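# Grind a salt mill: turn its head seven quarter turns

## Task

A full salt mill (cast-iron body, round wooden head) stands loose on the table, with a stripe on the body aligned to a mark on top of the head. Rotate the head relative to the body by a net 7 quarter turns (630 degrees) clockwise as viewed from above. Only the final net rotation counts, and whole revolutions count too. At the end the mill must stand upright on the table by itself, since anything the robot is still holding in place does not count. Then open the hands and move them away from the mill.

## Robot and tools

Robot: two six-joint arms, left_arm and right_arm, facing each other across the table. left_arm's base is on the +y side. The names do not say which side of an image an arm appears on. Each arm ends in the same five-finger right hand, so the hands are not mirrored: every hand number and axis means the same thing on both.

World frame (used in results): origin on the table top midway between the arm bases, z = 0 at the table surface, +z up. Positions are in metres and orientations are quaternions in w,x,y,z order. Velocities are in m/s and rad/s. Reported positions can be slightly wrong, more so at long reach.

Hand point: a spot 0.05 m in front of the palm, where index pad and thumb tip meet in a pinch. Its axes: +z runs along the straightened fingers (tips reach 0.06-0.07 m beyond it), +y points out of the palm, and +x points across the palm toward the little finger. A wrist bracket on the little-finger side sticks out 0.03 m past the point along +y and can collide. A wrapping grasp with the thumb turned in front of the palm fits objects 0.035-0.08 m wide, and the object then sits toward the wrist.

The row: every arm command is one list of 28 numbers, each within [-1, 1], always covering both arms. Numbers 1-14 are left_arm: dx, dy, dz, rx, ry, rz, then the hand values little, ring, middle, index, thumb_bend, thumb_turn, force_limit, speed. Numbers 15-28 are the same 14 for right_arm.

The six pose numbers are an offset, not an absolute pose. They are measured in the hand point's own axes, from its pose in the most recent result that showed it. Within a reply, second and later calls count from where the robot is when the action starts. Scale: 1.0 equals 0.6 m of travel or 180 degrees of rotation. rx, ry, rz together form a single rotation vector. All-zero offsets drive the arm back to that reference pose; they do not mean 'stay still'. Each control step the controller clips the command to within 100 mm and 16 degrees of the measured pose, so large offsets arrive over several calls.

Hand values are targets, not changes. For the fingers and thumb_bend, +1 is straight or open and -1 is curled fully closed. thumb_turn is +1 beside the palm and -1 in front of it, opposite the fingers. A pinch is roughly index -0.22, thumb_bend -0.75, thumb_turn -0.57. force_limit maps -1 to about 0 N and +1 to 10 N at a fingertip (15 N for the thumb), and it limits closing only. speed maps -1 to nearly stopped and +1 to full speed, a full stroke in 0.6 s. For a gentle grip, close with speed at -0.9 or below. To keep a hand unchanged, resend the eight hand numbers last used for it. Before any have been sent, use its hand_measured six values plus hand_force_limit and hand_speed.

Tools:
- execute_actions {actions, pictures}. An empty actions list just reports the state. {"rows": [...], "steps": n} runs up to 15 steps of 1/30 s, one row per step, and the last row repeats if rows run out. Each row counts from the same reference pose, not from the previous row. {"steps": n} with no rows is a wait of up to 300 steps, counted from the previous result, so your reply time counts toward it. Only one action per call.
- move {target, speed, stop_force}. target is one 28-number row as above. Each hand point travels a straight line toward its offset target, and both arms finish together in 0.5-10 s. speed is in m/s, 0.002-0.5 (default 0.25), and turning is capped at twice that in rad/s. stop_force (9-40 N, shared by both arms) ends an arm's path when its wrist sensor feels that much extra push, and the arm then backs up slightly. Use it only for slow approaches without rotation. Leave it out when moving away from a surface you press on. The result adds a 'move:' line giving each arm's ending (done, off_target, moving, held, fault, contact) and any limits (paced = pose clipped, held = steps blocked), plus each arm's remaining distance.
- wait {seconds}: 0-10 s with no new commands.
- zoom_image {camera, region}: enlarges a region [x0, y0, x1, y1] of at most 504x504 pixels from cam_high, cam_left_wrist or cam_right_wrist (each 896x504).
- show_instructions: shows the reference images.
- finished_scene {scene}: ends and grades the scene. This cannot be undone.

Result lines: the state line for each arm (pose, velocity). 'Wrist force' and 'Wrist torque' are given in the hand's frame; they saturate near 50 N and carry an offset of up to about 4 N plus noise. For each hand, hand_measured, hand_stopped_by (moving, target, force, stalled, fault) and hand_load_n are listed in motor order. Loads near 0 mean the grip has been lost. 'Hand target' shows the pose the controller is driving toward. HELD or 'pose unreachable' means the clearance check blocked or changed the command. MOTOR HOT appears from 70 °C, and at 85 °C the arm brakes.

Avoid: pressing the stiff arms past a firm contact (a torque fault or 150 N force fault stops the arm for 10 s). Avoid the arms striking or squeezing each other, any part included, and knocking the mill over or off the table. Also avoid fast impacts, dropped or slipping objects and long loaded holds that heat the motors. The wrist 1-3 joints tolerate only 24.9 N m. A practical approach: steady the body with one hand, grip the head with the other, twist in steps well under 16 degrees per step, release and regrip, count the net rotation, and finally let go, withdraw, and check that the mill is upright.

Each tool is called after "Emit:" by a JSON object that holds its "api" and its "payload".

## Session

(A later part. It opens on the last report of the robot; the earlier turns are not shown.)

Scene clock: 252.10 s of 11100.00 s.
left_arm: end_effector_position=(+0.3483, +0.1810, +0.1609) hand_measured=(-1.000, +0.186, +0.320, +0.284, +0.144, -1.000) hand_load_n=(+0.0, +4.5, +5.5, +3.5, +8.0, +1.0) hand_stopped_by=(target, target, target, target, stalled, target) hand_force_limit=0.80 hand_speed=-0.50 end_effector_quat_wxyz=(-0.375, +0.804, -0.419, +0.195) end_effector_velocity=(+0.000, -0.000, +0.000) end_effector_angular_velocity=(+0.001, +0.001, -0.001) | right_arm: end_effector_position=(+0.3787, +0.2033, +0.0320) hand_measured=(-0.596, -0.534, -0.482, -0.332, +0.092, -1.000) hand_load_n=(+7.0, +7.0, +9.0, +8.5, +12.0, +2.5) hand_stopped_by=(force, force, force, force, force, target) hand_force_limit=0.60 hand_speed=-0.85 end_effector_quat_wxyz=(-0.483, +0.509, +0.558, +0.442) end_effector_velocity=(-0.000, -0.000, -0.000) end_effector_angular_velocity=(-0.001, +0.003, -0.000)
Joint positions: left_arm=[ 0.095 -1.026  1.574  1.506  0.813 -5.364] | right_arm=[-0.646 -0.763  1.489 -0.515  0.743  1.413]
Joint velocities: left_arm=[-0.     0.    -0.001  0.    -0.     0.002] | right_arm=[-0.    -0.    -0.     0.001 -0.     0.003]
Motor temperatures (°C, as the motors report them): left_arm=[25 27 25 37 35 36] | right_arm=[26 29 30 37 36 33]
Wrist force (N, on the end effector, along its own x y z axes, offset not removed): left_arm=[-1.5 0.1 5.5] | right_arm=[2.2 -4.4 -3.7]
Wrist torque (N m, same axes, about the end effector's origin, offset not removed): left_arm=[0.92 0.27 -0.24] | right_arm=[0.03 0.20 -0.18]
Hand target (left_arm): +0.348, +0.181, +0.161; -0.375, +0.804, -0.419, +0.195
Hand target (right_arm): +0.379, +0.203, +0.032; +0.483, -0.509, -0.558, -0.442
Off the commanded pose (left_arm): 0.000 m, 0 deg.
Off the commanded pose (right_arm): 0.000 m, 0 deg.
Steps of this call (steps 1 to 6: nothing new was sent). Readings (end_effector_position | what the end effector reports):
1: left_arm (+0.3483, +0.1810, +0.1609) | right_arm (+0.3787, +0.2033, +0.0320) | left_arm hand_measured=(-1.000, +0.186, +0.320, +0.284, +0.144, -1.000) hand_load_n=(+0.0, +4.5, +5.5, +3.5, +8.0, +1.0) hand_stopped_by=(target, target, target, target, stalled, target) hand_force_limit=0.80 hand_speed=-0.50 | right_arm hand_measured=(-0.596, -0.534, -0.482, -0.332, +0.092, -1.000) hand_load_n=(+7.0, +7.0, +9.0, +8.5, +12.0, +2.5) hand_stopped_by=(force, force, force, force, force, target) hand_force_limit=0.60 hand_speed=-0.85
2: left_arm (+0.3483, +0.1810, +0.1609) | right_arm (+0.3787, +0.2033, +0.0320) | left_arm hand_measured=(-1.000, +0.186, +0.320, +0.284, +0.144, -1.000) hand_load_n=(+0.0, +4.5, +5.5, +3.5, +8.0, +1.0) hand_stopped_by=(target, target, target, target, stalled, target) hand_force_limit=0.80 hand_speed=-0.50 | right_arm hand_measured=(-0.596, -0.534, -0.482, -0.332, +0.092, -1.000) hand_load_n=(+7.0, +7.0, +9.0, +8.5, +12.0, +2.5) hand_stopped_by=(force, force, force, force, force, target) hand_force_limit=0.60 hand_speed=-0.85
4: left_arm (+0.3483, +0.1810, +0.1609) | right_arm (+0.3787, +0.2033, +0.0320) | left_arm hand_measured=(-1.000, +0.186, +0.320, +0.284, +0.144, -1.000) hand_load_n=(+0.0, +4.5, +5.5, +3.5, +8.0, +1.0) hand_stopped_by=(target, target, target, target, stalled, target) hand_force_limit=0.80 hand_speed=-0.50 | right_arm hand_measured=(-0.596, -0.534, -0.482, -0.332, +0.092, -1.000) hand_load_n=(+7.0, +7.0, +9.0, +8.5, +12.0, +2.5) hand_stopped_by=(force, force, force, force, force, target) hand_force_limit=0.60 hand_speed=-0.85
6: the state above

Emit:
{"api": "move", "payload": {"target": [0.00087,-0.01326,0.01579,0,0.1798,0.1509,-1,0.184,0.318,0.284,0.10,-1,0.8,-0.5, 0,0,0,0,0,0,-1,-1,-1,-1,-1,-1,0.6,-0.85], "speed": 0.3}}

Emit:
{"api": "move", "payload": {"target": [0.00175,-0.01294,0.01541,0,0.1798,0.1509,-1,0.184,0.318,0.284,0.10,-1,0.8,-0.5, 0,0,0,0,0,0,-1,-1,-1,-1,-1,-1,0.6,-0.85], "speed": 0.33}}

Emit:
{"api": "move", "payload": {"target": [0.00175,-0.01294,0.01541,0,0.1798,0.1509,-1,0.184,0.318,0.284,0.10,-1,0.8,-0.5, 0,0,0,0,0,0,-1,-1,-1,-1,-1,-1,0.6,-0.85], "speed": 0.33}}

Emit:
{"api": "move", "payload": {"target": [0.00175,-0.01294,0.01541,0,0.1798,0.1509,-1,0.184,0.318,0.284,0.10,-1,0.8,-0.5, 0,0,0,0,0,0,-1,-1,-1,-1,-1,-1,0.6,-0.85], "speed": 0.33}}

Emit:
{"api": "move", "payload": {"target": [0.00175,-0.01294,0.01541,0,0.1798,0.1509,-1,0.184,0.318,0.284,0.10,-1,0.8,-0.5, 0,0,0,0,0,0,-1,-1,-1,-1,-1,-1,0.6,-0.85], "speed": 0.33}}

Emit:
{"api": "move", "payload": {"target": [0.0384,-0.0061,-0.0238,0,-0.4475,-0.3761,-1,0.42,0.52,0.5,0.6,-1,0.8,1, 0,0,0,0,0,0,-1,-1,-1,-1,-1,-1,0.6,-0.85], "speed": 0.45}}

Scene clock: 373.97 s of 11100.00 s.
left_arm: end_effector_position=(+0.3587, +0.1877, +0.1611) hand_measured=(-1.000, +0.186, +0.320, +0.284, +0.122, -1.000) hand_load_n=(+0.0, +3.0, +6.0, +4.0, +12.0, -8.0) hand_stopped_by=(target, target, target, target, stalled, target) hand_force_limit=0.80 hand_speed=-0.50 end_effector_quat_wxyz=(-0.280, +0.599, -0.680, +0.317) end_effector_velocity=(-0.000, +0.001, -0.000) end_effector_angular_velocity=(-0.003, +0.005, -0.014) | right_arm: end_effector_position=(+0.3787, +0.2033, +0.0320) hand_measured=(-0.596, -0.534, -0.482, -0.332, +0.092, -1.000) hand_load_n=(+8.0, +7.5, +9.5, +8.5, +11.5, +2.5) hand_stopped_by=(force, force, force, force, force, target) hand_force_limit=0.60 hand_speed=-0.85 end_effector_quat_wxyz=(-0.483, +0.509, +0.558, +0.442) end_effector_velocity=(-0.000, -0.000, -0.001) end_effector_angular_velocity=(-0.002, +0.003, -0.001)
Joint positions: left_arm=[ 0.036 -1.341  1.827  0.831  0.726 -4.378] | right_arm=[-0.646 -0.763  1.489 -0.515  0.743  1.413]
Joint velocities: left_arm=[ 0.003 -0.01   0.006 -0.016  0.009  0.023] | right_arm=[-0.    -0.     0.001  0.001  0.     0.002]
Motor temperatures (°C, as the motors report them): left_arm=[25 27 25 37 35 36] | right_arm=[26 29 30 37 36 33]
Wrist force (N, on the end effector, along its own x y z axes, offset not removed): left_arm=[7.7 -6.1 -3.7] | right_arm=[1.1 1.6 9.1]
Wrist torque (N m, same axes, about the end effector's origin, offset not removed): left_arm=[0.97 -0.14 -0.34] | right_arm=[-0.72 -0.54 0.57]
Hand target (left_arm): +0.359, +0.188, +0.161; +0.280, -0.599, +0.680, -0.317
Hand target (right_arm): +0.379, +0.203, +0.032; +0.483, -0.509, -0.558, -0.442
Off the commanded pose (left_arm): 0.000 m, 0 deg.
Off the commanded pose (right_arm): 0.000 m, 0 deg.
After step 90, 117.00 s passed at rest.
move: done
camera_calibration (this result's frames):
cam_left_wrist: T_world_to_cam=[[-0.664479, 0.185258, -0.72398, 0.314687], [-0.245477, 0.860918, 0.445601, -0.14876], [0.705839, 0.473813, -0.526585, -0.124381], [0, 0, 0, 1]] pos_world=[0.260379, 0.128705, 0.228617]
cam_right_wrist: T_world_to_cam=[[0.990667, 0.0591066, -0.122826, -0.385268], [-0.04928, -0.684834, -0.727031, 0.180846], [-0.127088, 0.726298, -0.675529, 0.0540223], [0, 0, 0, 1]] pos_world=[0.39745, 0.107385, 0.120653]

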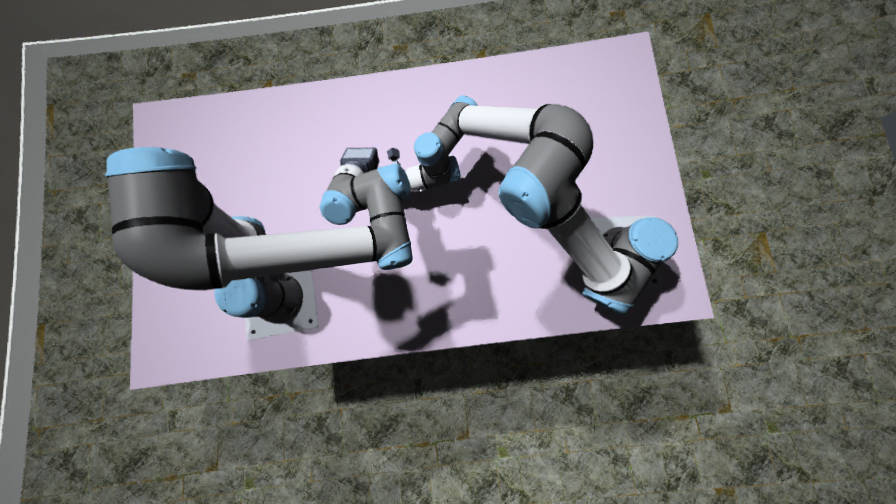

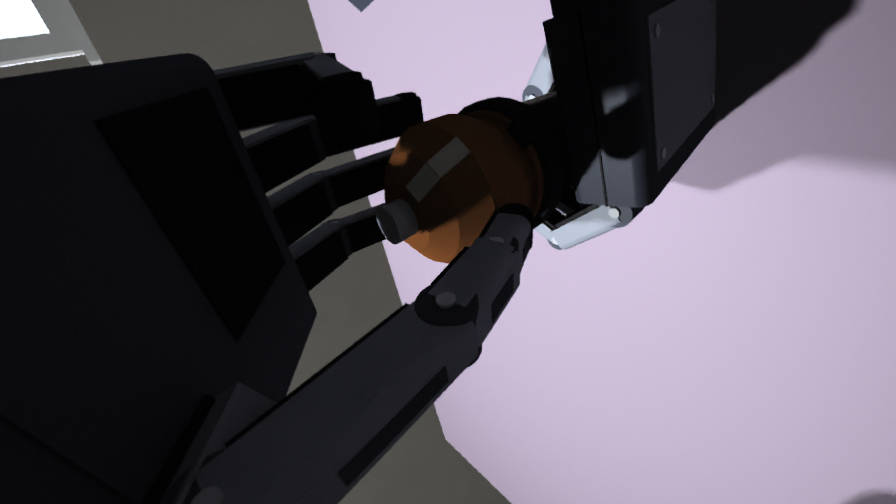

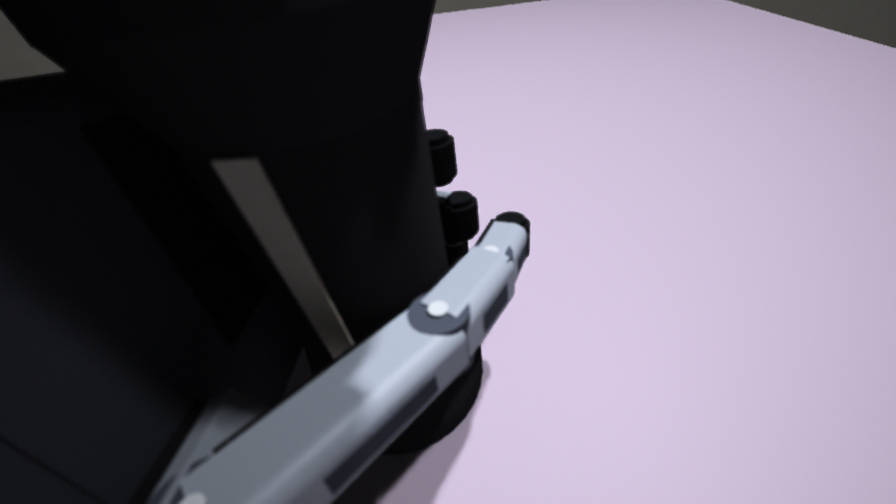

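Scene clock: 375.73 s of 11100.00 s.
left_arm: end_effector_position=(+0.3706, +0.1852, +0.1612) hand_measured=(-1.000, +0.184, +0.320, +0.286, +0.124, -1.000) hand_load_n=(+0.0, +1.5, +6.0, +5.0, +11.0, -10.0) hand_stopped_by=(target, target, target, target, stalled, target) hand_force_limit=0.80 hand_speed=-0.50 end_effector_quat_wxyz=(-0.148, +0.315, -0.850, +0.396) end_effector_velocity=(+0.000, +0.000, -0.000) end_effector_angular_velocity=(-0.001, +0.004, -0.012) | right_arm: end_effector_position=(+0.3787, +0.2033, +0.0320) hand_measured=(-0.596, -0.534, -0.482, -0.332, +0.092, -1.000) hand_load_n=(+7.5, +7.0, +9.5, +9.0, +12.0, +4.0) hand_stopped_by=(force, force, force, force, force, target) hand_force_limit=0.60 hand_speed=-0.85 end_effector_quat_wxyz=(-0.483, +0.509, +0.558, +0.442) end_effector_velocity=(+0.001, +0.000, +0.000) end_effector_angular_velocity=(+0.001, -0.002, -0.001)
Joint positions: left_arm=[ 0.24  -1.611  1.991  0.361  1.258 -3.414] | right_arm=[-0.646 -0.763  1.489 -0.515  0.743  1.413]
Joint velocities: left_arm=[ 0.01   0.    -0.002 -0.002  0.019  0.013] | right_arm=[-0.     0.    -0.    -0.002  0.001 -0.001]
Motor temperatures (°C, as the motors report them): left_arm=[25 27 25 37 35 36] | right_arm=[26 29 30 37 36 33]
Wrist force (N, on the end effector, along its own x y z axes, offset not removed): left_arm=[8.9 -11.7 -12.0] | right_arm=[-3.9 11.6 1.5]
Wrist torque (N m, same axes, about the end effector's origin, offset not removed): left_arm=[0.68 -0.04 -0.55] | right_arm=[0.43 0.42 1.00]
Hand target (left_arm): +0.371, +0.185, +0.161; +0.147, -0.315, +0.850, -0.396
Hand target (right_arm): +0.379, +0.203, +0.032; +0.483, -0.509, -0.558, -0.442
Off the commanded pose (left_arm): 0.000 m, 0 deg.
Off the commanded pose (right_arm): 0.000 m, 0 deg.
move: done
camera_calibration (this result's frames):
cam_left_wrist: T_world_to_cam=[[-0.368498, 0.583495, -0.723701, 0.13962], [0.395393, 0.802935, 0.44605, -0.370621], [0.841353, -0.121778, -0.526589, -0.0715042], [0, 0, 0, 1]] pos_world=[0.258151, 0.207409, 0.228705]
cam_right_wrist: T_world_to_cam=[[0.990667, 0.0591018, -0.122825, -0.385269], [-0.0492828, -0.684834, -0.727031, 0.180847], [-0.127084, 0.726298, -0.67553, 0.0540211], [0, 0, 0, 1]] pos_world=[0.397451, 0.107385, 0.120653]

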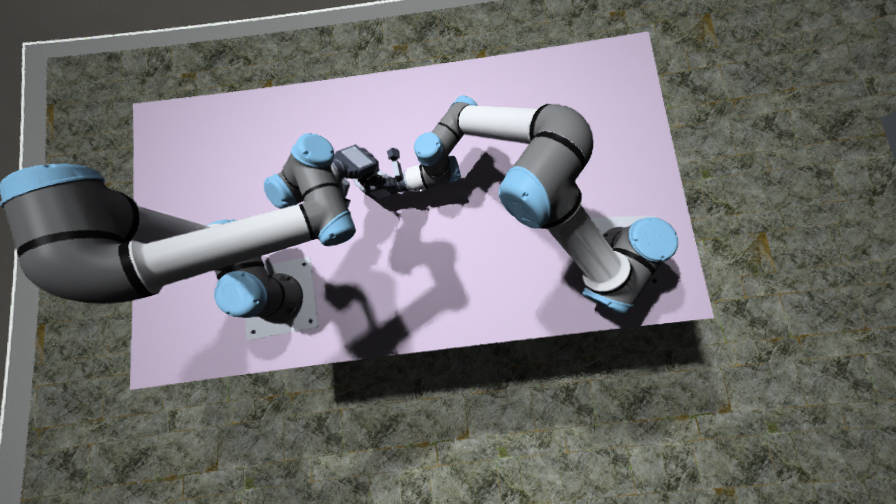

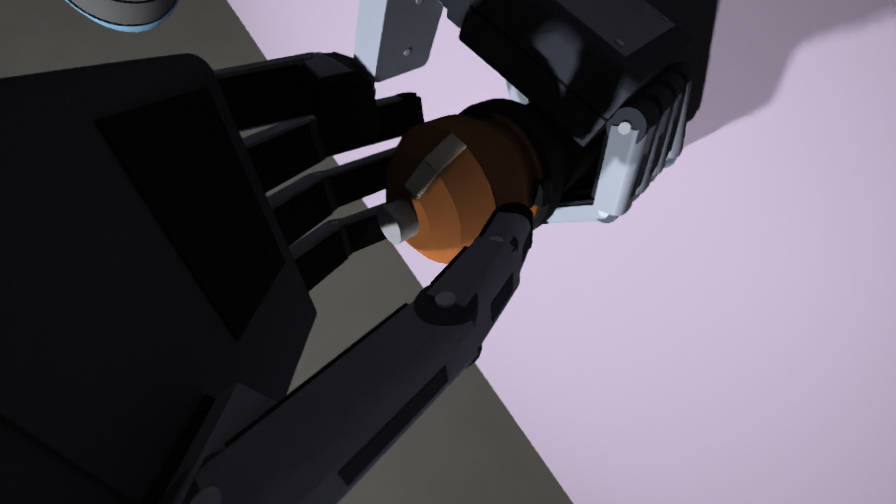

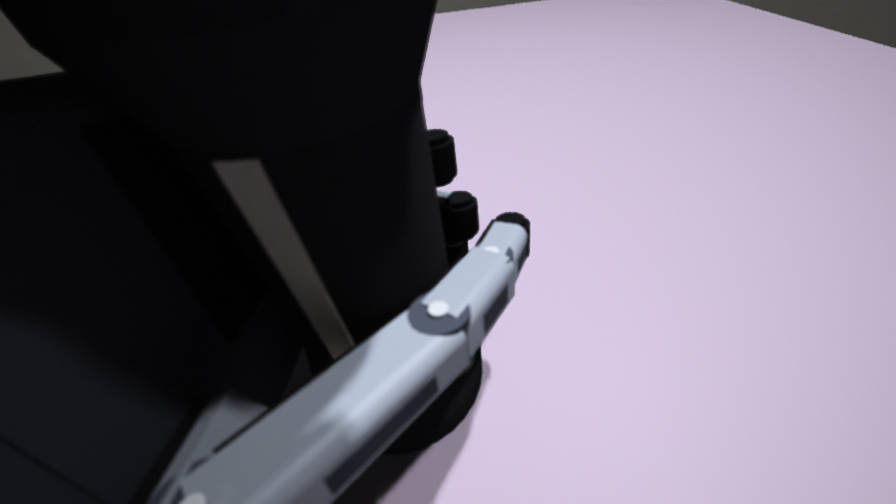

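Scene clock: 377.50 s of 11100.00 s.
left_arm: end_effector_position=(+0.3779, +0.1754, +0.1611) hand_measured=(-1.000, +0.184, +0.320, +0.286, +0.124, -1.000) hand_load_n=(+0.0, +0.5, +4.5, +4.5, +12.0, -8.5) hand_stopped_by=(target, target, target, target, stalled, target) hand_force_limit=0.80 hand_speed=-0.50 end_effector_quat_wxyz=(+0.004, -0.012, -0.906, +0.422) end_effector_velocity=(+0.000, +0.000, -0.000) end_effector_angular_velocity=(+0.005, +0.002, -0.015) | right_arm: end_effector_position=(+0.3787, +0.2033, +0.0320) hand_measured=(-0.596, -0.534, -0.482, -0.332, +0.092, -1.000) hand_load_n=(+6.0, +6.0, +9.0, +9.0, +12.0, +4.5) hand_stopped_by=(force, force, force, force, force, target) hand_force_limit=0.60 hand_speed=-0.85 end_effector_quat_wxyz=(-0.483, +0.509, +0.558, +0.442) end_effector_velocity=(+0.000, -0.000, +0.000) end_effector_angular_velocity=(-0.000, +0.000, -0.000)
Joint positions: left_arm=[ 0.612 -1.461  1.852  0.439  2.083 -2.647] | right_arm=[-0.646 -0.763  1.489 -0.515  0.743  1.413]
Joint velocities: left_arm=[ 0.007  0.01  -0.009  0.014  0.014  0.019] | right_arm=[-0.    -0.    -0.     0.001  0.     0.   ]
Motor temperatures (°C, as the motors report them): left_arm=[25 27 25 37 35 36] | right_arm=[26 29 30 37 36 33]
Wrist force (N, on the end effector, along its own x y z axes, offset not removed): left_arm=[5.7 -6.6 -13.9] | right_arm=[-4.0 8.0 -10.4]
Wrist torque (N m, same axes, about the end effector's origin, offset not removed): left_arm=[0.45 0.11 -0.29] | right_arm=[0.43 1.21 0.80]
Hand target (left_arm): +0.378, +0.175, +0.161; -0.005, +0.012, +0.906, -0.422
Hand target (right_arm): +0.379, +0.203, +0.032; +0.483, -0.509, -0.558, -0.442
Off the commanded pose (left_arm): 0.000 m, 0 deg.
Off the commanded pose (right_arm): 0.000 m, 0 deg.
move: done
camera_calibration (this result's frames):
cam_left_wrist: T_world_to_cam=[[0.118741, 0.680315, -0.723237, -0.0532156], [0.831861, 0.329538, 0.446556, -0.447498], [0.542133, -0.654657, -0.526798, 0.127726], [0, 0, 0, 1]] pos_world=[0.309331, 0.267288, 0.228631]
cam_right_wrist: T_world_to_cam=[[0.990667, 0.0591018, -0.122825, -0.385269], [-0.0492827, -0.684834, -0.727031, 0.180847], [-0.127084, 0.726298, -0.67553, 0.0540211], [0, 0, 0, 1]] pos_world=[0.397451, 0.107385, 0.120653]

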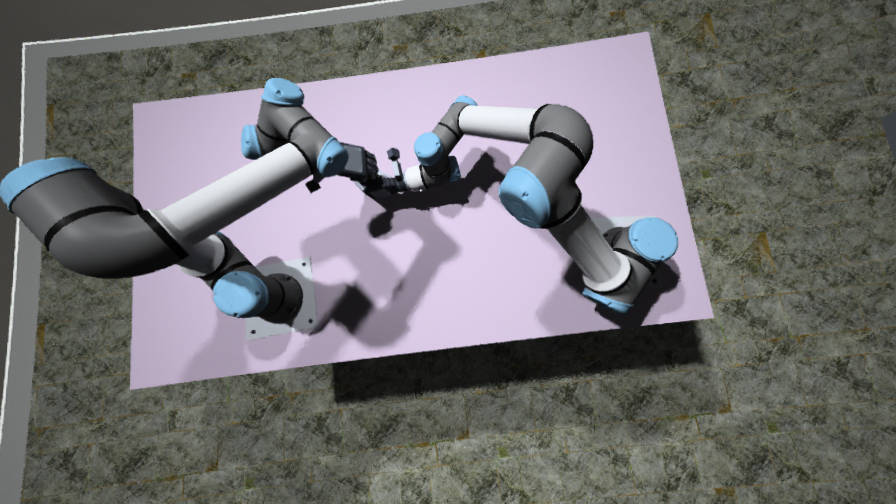

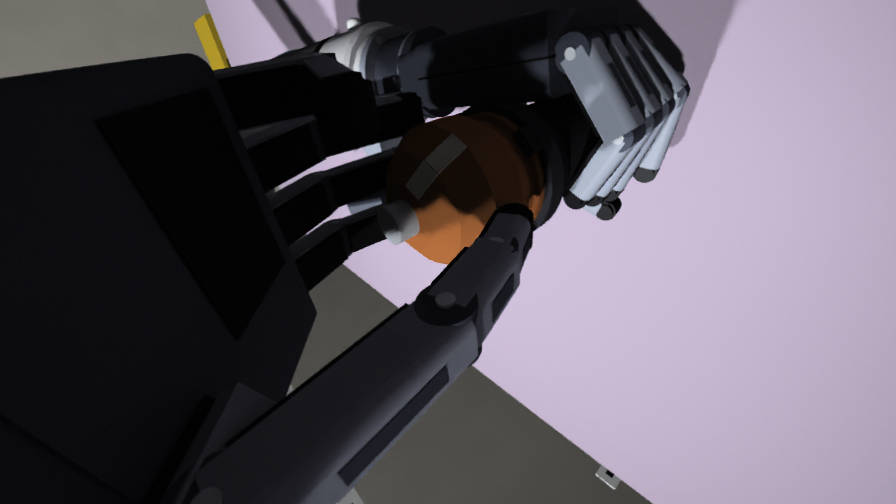

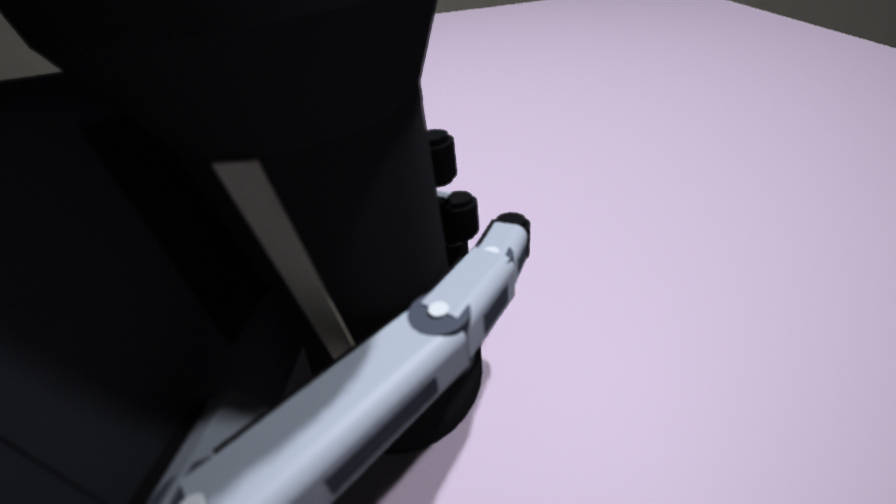

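Scene clock: 379.30 s of 11100.00 s.
left_arm: end_effector_position=(+0.3763, +0.1634, +0.1608) hand_measured=(-1.000, +0.184, +0.320, +0.284, +0.124, -1.000) hand_load_n=(+0.0, +0.0, +3.0, +4.5, +13.5, -10.0) hand_stopped_by=(target, target, target, target, stalled, target) hand_force_limit=0.80 hand_speed=-0.50 end_effector_quat_wxyz=(-0.156, +0.337, +0.842, -0.392) end_effector_velocity=(-0.000, +0.000, -0.000) end_effector_angular_velocity=(+0.006, +0.004, -0.016) | right_arm: end_effector_position=(+0.3787, +0.2033, +0.0320) hand_measured=(-0.596, -0.534, -0.482, -0.332, +0.092, -1.000) hand_load_n=(+3.5, +4.0, +7.5, +8.5, +13.0, +5.5) hand_stopped_by=(force, force, force, force, force, target) hand_force_limit=0.60 hand_speed=-0.85 end_effector_quat_wxyz=(-0.483, +0.509, +0.558, +0.442) end_effector_velocity=(-0.000, -0.000, -0.001) end_effector_angular_velocity=(-0.001, -0.000, +0.000)
Joint positions: left_arm=[ 0.757 -1.081  1.53   1.129  2.442 -1.56 ] | right_arm=[-0.646 -0.763  1.489 -0.515  0.743  1.413]
Joint velocities: left_arm=[ 0.001  0.01  -0.009  0.026 -0.002  0.026] | right_arm=[ 0.     0.     0.001  0.001 -0.    -0.001]
Motor temperatures (°C, as the motors report them): left_arm=[25 27 25 37 35 36] | right_arm=[26 29 30 37 36 33]
Wrist force (N, on the end effector, along its own x y z axes, offset not removed): left_arm=[6.8 -1.2 -7.6] | right_arm=[3.7 1.1 -15.7]
Wrist torque (N m, same axes, about the end effector's origin, offset not removed): left_arm=[0.30 -0.03 -0.37] | right_arm=[0.03 0.93 0.26]
Hand target (left_arm): +0.376, +0.163, +0.161; -0.157, +0.338, +0.841, -0.392
Hand target (right_arm): +0.379, +0.203, +0.032; +0.483, -0.509, -0.558, -0.442
Off the commanded pose (left_arm): 0.000 m, 0 deg.
Off the commanded pose (right_arm): 0.000 m, 0 deg.
move: done
camera_calibration (this result's frames):
cam_left_wrist: T_world_to_cam=[[0.545249, 0.424894, -0.722612, -0.163884], [0.837417, -0.315055, 0.446623, -0.338963], [-0.0378952, -0.848649, -0.527597, 0.370669], [0, 0, 0, 1]] pos_world=[0.387258, 0.27741, 0.228528]
cam_right_wrist: T_world_to_cam=[[0.990665, 0.0590996, -0.122844, -0.38526], [-0.0492956, -0.684848, -0.727017, 0.180839], [-0.127096, 0.726285, -0.675541, 0.0540252], [0, 0, 0, 1]] pos_world=[0.397445, 0.107378, 0.120642]

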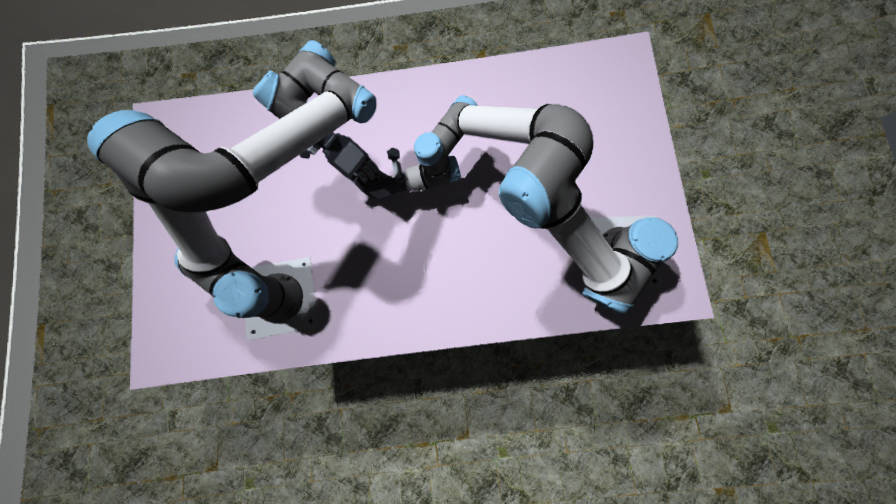

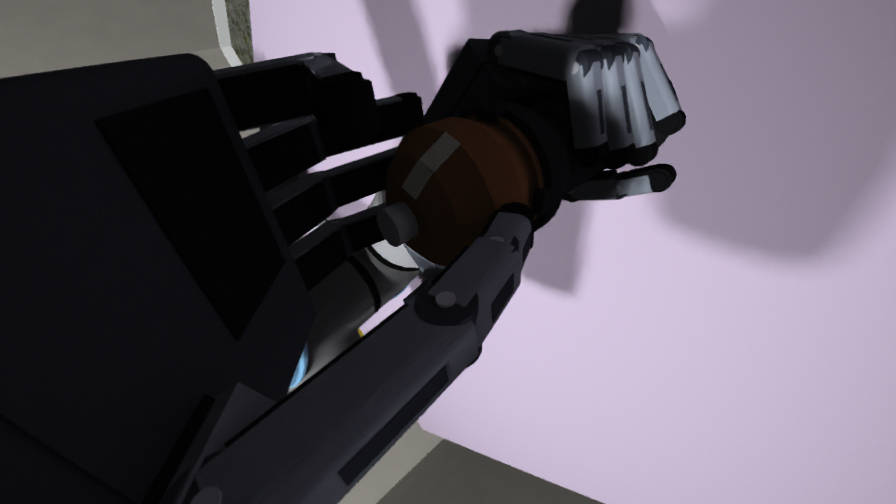

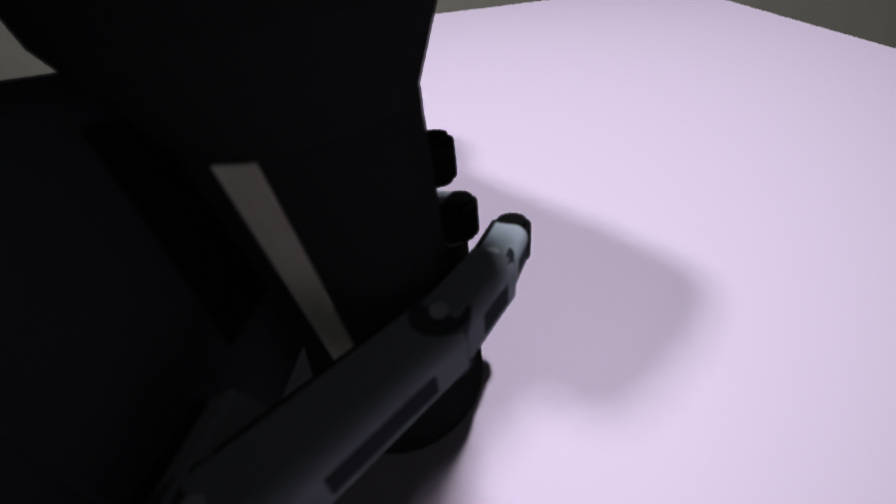

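Scene clock: 381.03 s of 11100.00 s.
left_arm: end_effector_position=(+0.3671, +0.1555, +0.1608) hand_measured=(-1.000, +0.184, +0.320, +0.284, +0.124, -1.000) hand_load_n=(+0.0, +0.0, +1.0, +3.0, +15.0, -13.0) hand_stopped_by=(target, target, target, target, stalled, target) hand_force_limit=0.80 hand_speed=-0.50 end_effector_quat_wxyz=(-0.287, +0.618, +0.664, -0.309) end_effector_velocity=(-0.001, -0.000, +0.000) end_effector_angular_velocity=(+0.001, +0.003, -0.015) | right_arm: end_effector_position=(+0.3787, +0.2033, +0.0320) hand_measured=(-0.596, -0.534, -0.482, -0.332, +0.092, -1.000) hand_load_n=(+2.5, +3.5, +7.0, +8.5, +13.5, +4.5) hand_stopped_by=(force, force, force, force, force, target) hand_force_limit=0.60 hand_speed=-0.85 end_effector_quat_wxyz=(-0.483, +0.509, +0.558, +0.442) end_effector_velocity=(-0.000, -0.000, -0.001) end_effector_angular_velocity=(-0.001, +0.001, -0.000)
Joint positions: left_arm=[ 0.701 -0.842  1.294  1.764  2.204 -0.666] | right_arm=[-0.646 -0.763  1.489 -0.515  0.743  1.413]
Joint velocities: left_arm=[-0.002  0.004 -0.005  0.011 -0.007  0.014] | right_arm=[-0.     0.     0.001  0.    -0.     0.   ]
Motor temperatures (°C, as the motors report them): left_arm=[25 27 25 37 35 36] | right_arm=[26 29 30 37 36 33]
Wrist force (N, on the end effector, along its own x y z axes, offset not removed): left_arm=[16.9 9.9 -10.7] | right_arm=[8.4 -7.9 -24.3]
Wrist torque (N m, same axes, about the end effector's origin, offset not removed): left_arm=[0.59 -0.18 -0.15] | right_arm=[0.28 1.07 -0.98]
Hand target (left_arm): +0.367, +0.155, +0.161; -0.287, +0.618, +0.663, -0.309
Hand target (right_arm): +0.379, +0.203, +0.032; +0.483, -0.509, -0.558, -0.442
Off the commanded pose (left_arm): 0.000 m, 0 deg.
Off the commanded pose (right_arm): 0.000 m, 0 deg.
move: done
camera_calibration (this result's frames):
cam_left_wrist: T_world_to_cam=[[0.689425, -0.0508843, -0.722568, -0.134447], [0.408561, -0.796396, 0.445904, -0.101349], [-0.59814, -0.602631, -0.528266, 0.531127], [0, 0, 0, 1]] pos_world=[0.451787, 0.232519, 0.228621]
cam_right_wrist: T_world_to_cam=[[0.990664, 0.0591096, -0.122845, -0.385259], [-0.0492899, -0.684848, -0.727017, 0.180837], [-0.127104, 0.726285, -0.67554, 0.0540278], [0, 0, 0, 1]] pos_world=[0.397443, 0.107379, 0.120642]

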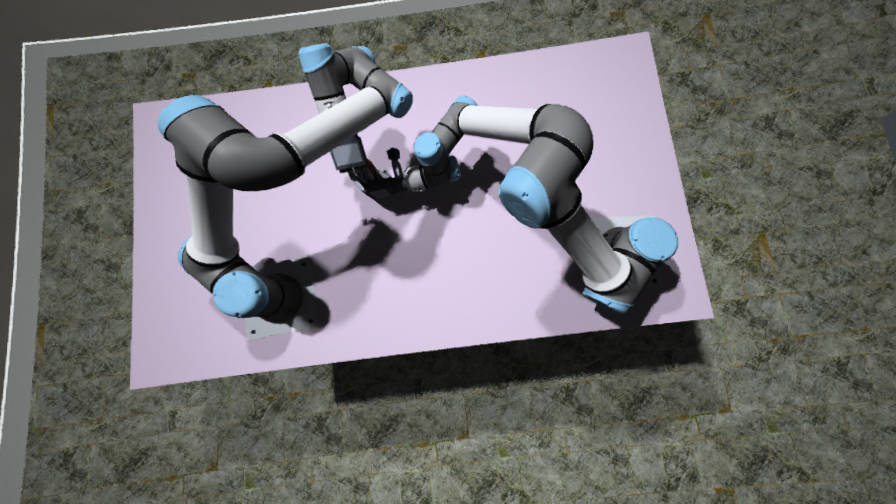

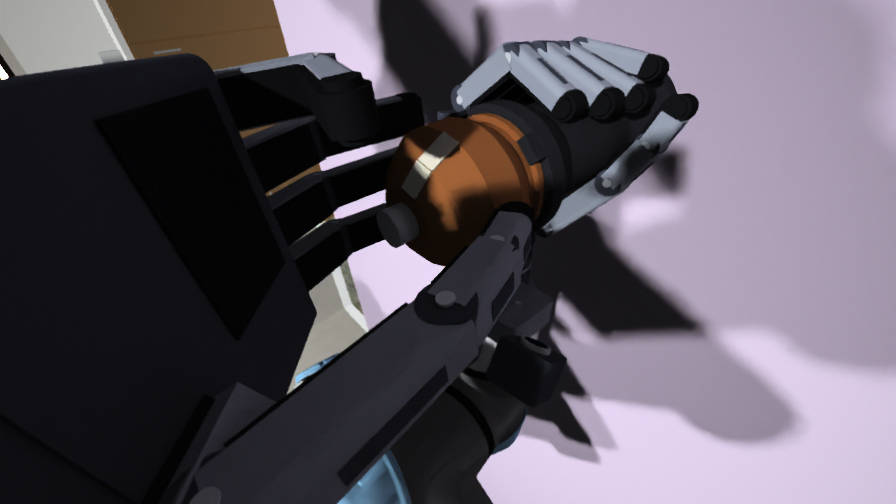

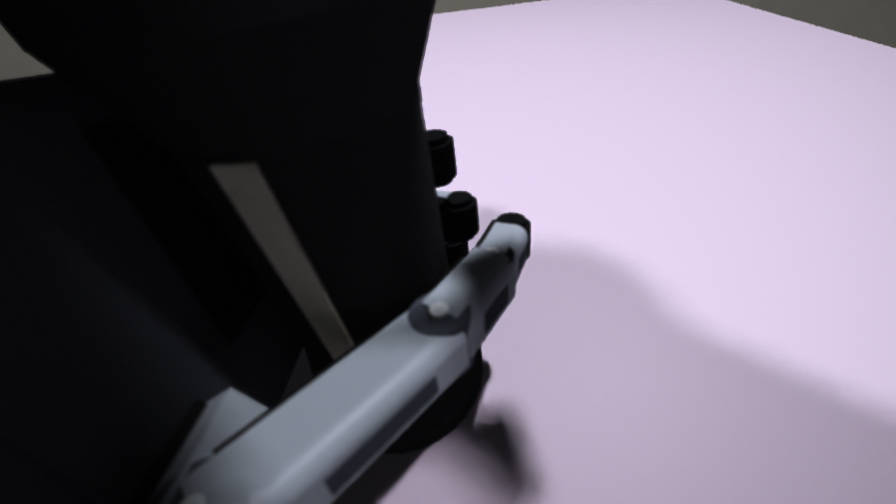

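Scene clock: 383.83 s of 11100.00 s.
left_arm: end_effector_position=(+0.3741, +0.1789, +0.1733) hand_measured=(-1.000, +0.420, +0.520, +0.500, +0.600, -1.000) hand_load_n=(+0.0, +0.0, +0.0, +0.0, +0.0, +0.0) hand_stopped_by=(target, target, target, target, target, target) hand_force_limit=0.80 hand_speed=1.00 end_effector_quat_wxyz=(-0.072, +0.153, -0.893, +0.417) end_effector_velocity=(-0.000, +0.000, -0.001) end_effector_angular_velocity=(+0.005, -0.003, +0.012) | right_arm: end_effector_position=(+0.3787, +0.2033, +0.0320) hand_measured=(-0.596, -0.534, -0.482, -0.332, +0.092, -1.000) hand_load_n=(+4.5, +5.5, +8.5, +9.0, +13.0, +5.0) hand_stopped_by=(force, force, force, force, force, target) hand_force_limit=0.60 hand_speed=-0.85 end_effector_quat_wxyz=(-0.483, +0.509, +0.558, +0.442) end_effector_velocity=(+0.000, -0.000, -0.000) end_effector_angular_velocity=(-0.000, +0.001, -0.001)
Joint positions: left_arm=[ 0.434 -1.597  1.938  0.363  1.688 -3.041] | right_arm=[-0.646 -0.763  1.489 -0.515  0.743  1.413]
Joint velocities: left_arm=[-0.01  -0.002  0.003  0.    -0.02  -0.01 ] | right_arm=[ 0.    -0.     0.    -0.001  0.001  0.001]
Motor temperatures (°C, as the motors report them): left_arm=[25 27 25 37 35 36] | right_arm=[26 29 30 37 36 33]
Wrist force (N, on the end effector, along its own x y z axes, offset not removed): left_arm=[0.1 1.1 -1.3] | right_arm=[0.8 2.6 3.9]
Wrist torque (N m, same axes, about the end effector's origin, offset not removed): left_arm=[0.40 -0.05 -0.05] | right_arm=[0.29 0.26 -0.01]
Hand target (left_arm): +0.374, +0.179, +0.173; +0.072, -0.153, +0.893, -0.416
Hand target (right_arm): +0.379, +0.203, +0.032; +0.483, -0.509, -0.558, -0.442
Off the commanded pose (left_arm): 0.001 m, 0 deg.
Off the commanded pose (right_arm): 0.000 m, 0 deg.
move: done
camera_calibration (this result's frames):
cam_left_wrist: T_world_to_cam=[[-0.13162, 0.677191, -0.72394, 0.0480487], [0.660477, 0.604492, 0.445375, -0.435882], [0.73922, -0.419525, -0.526832, 0.0226691], [0, 0, 0, 1]] pos_world=[0.277456, 0.240459, 0.240858]
cam_right_wrist: T_world_to_cam=[[0.990664, 0.0591094, -0.122845, -0.385259], [-0.0492899, -0.684847, -0.727018, 0.180837], [-0.127104, 0.726285, -0.67554, 0.0540277], [0, 0, 0, 1]] pos_world=[0.397443, 0.107379, 0.120642]

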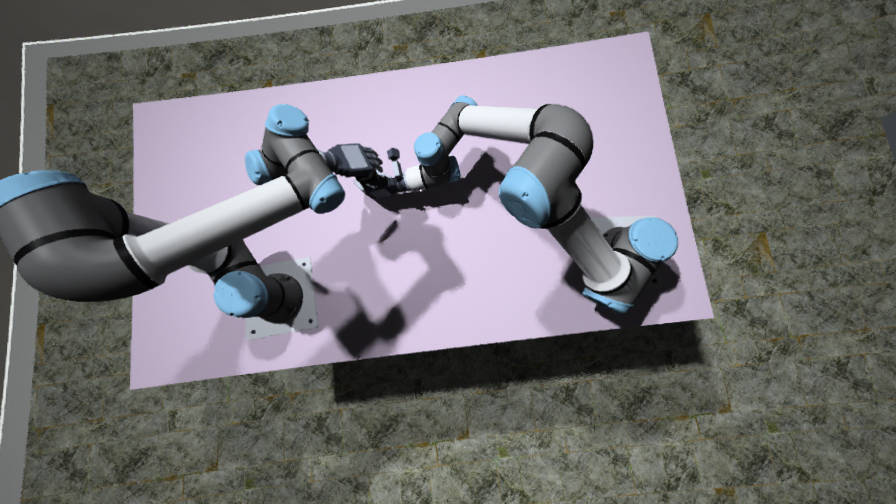

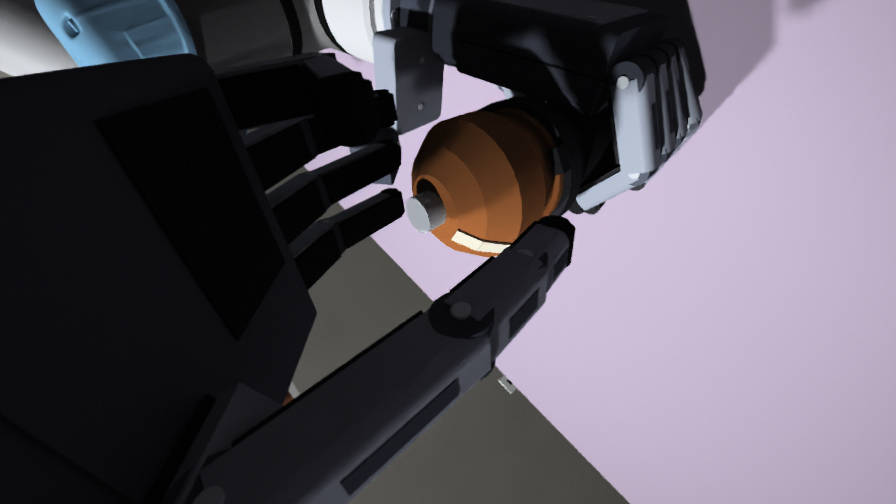

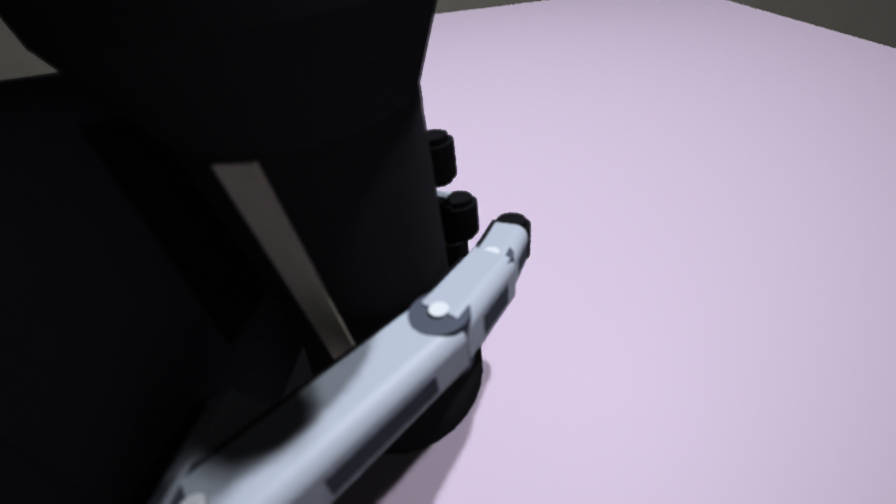

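Emit:
{"api": "zoom_image", "payload": {"camera": "cam_left_wrist", "region": [390, 85, 590, 285]}}

Region (390, 85, 590, 285) of cam_left_wrist's 896x504 image, scaled by 2.520, with more detail than that image has.

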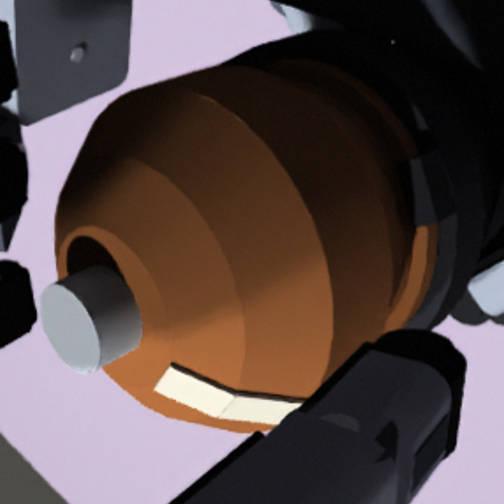

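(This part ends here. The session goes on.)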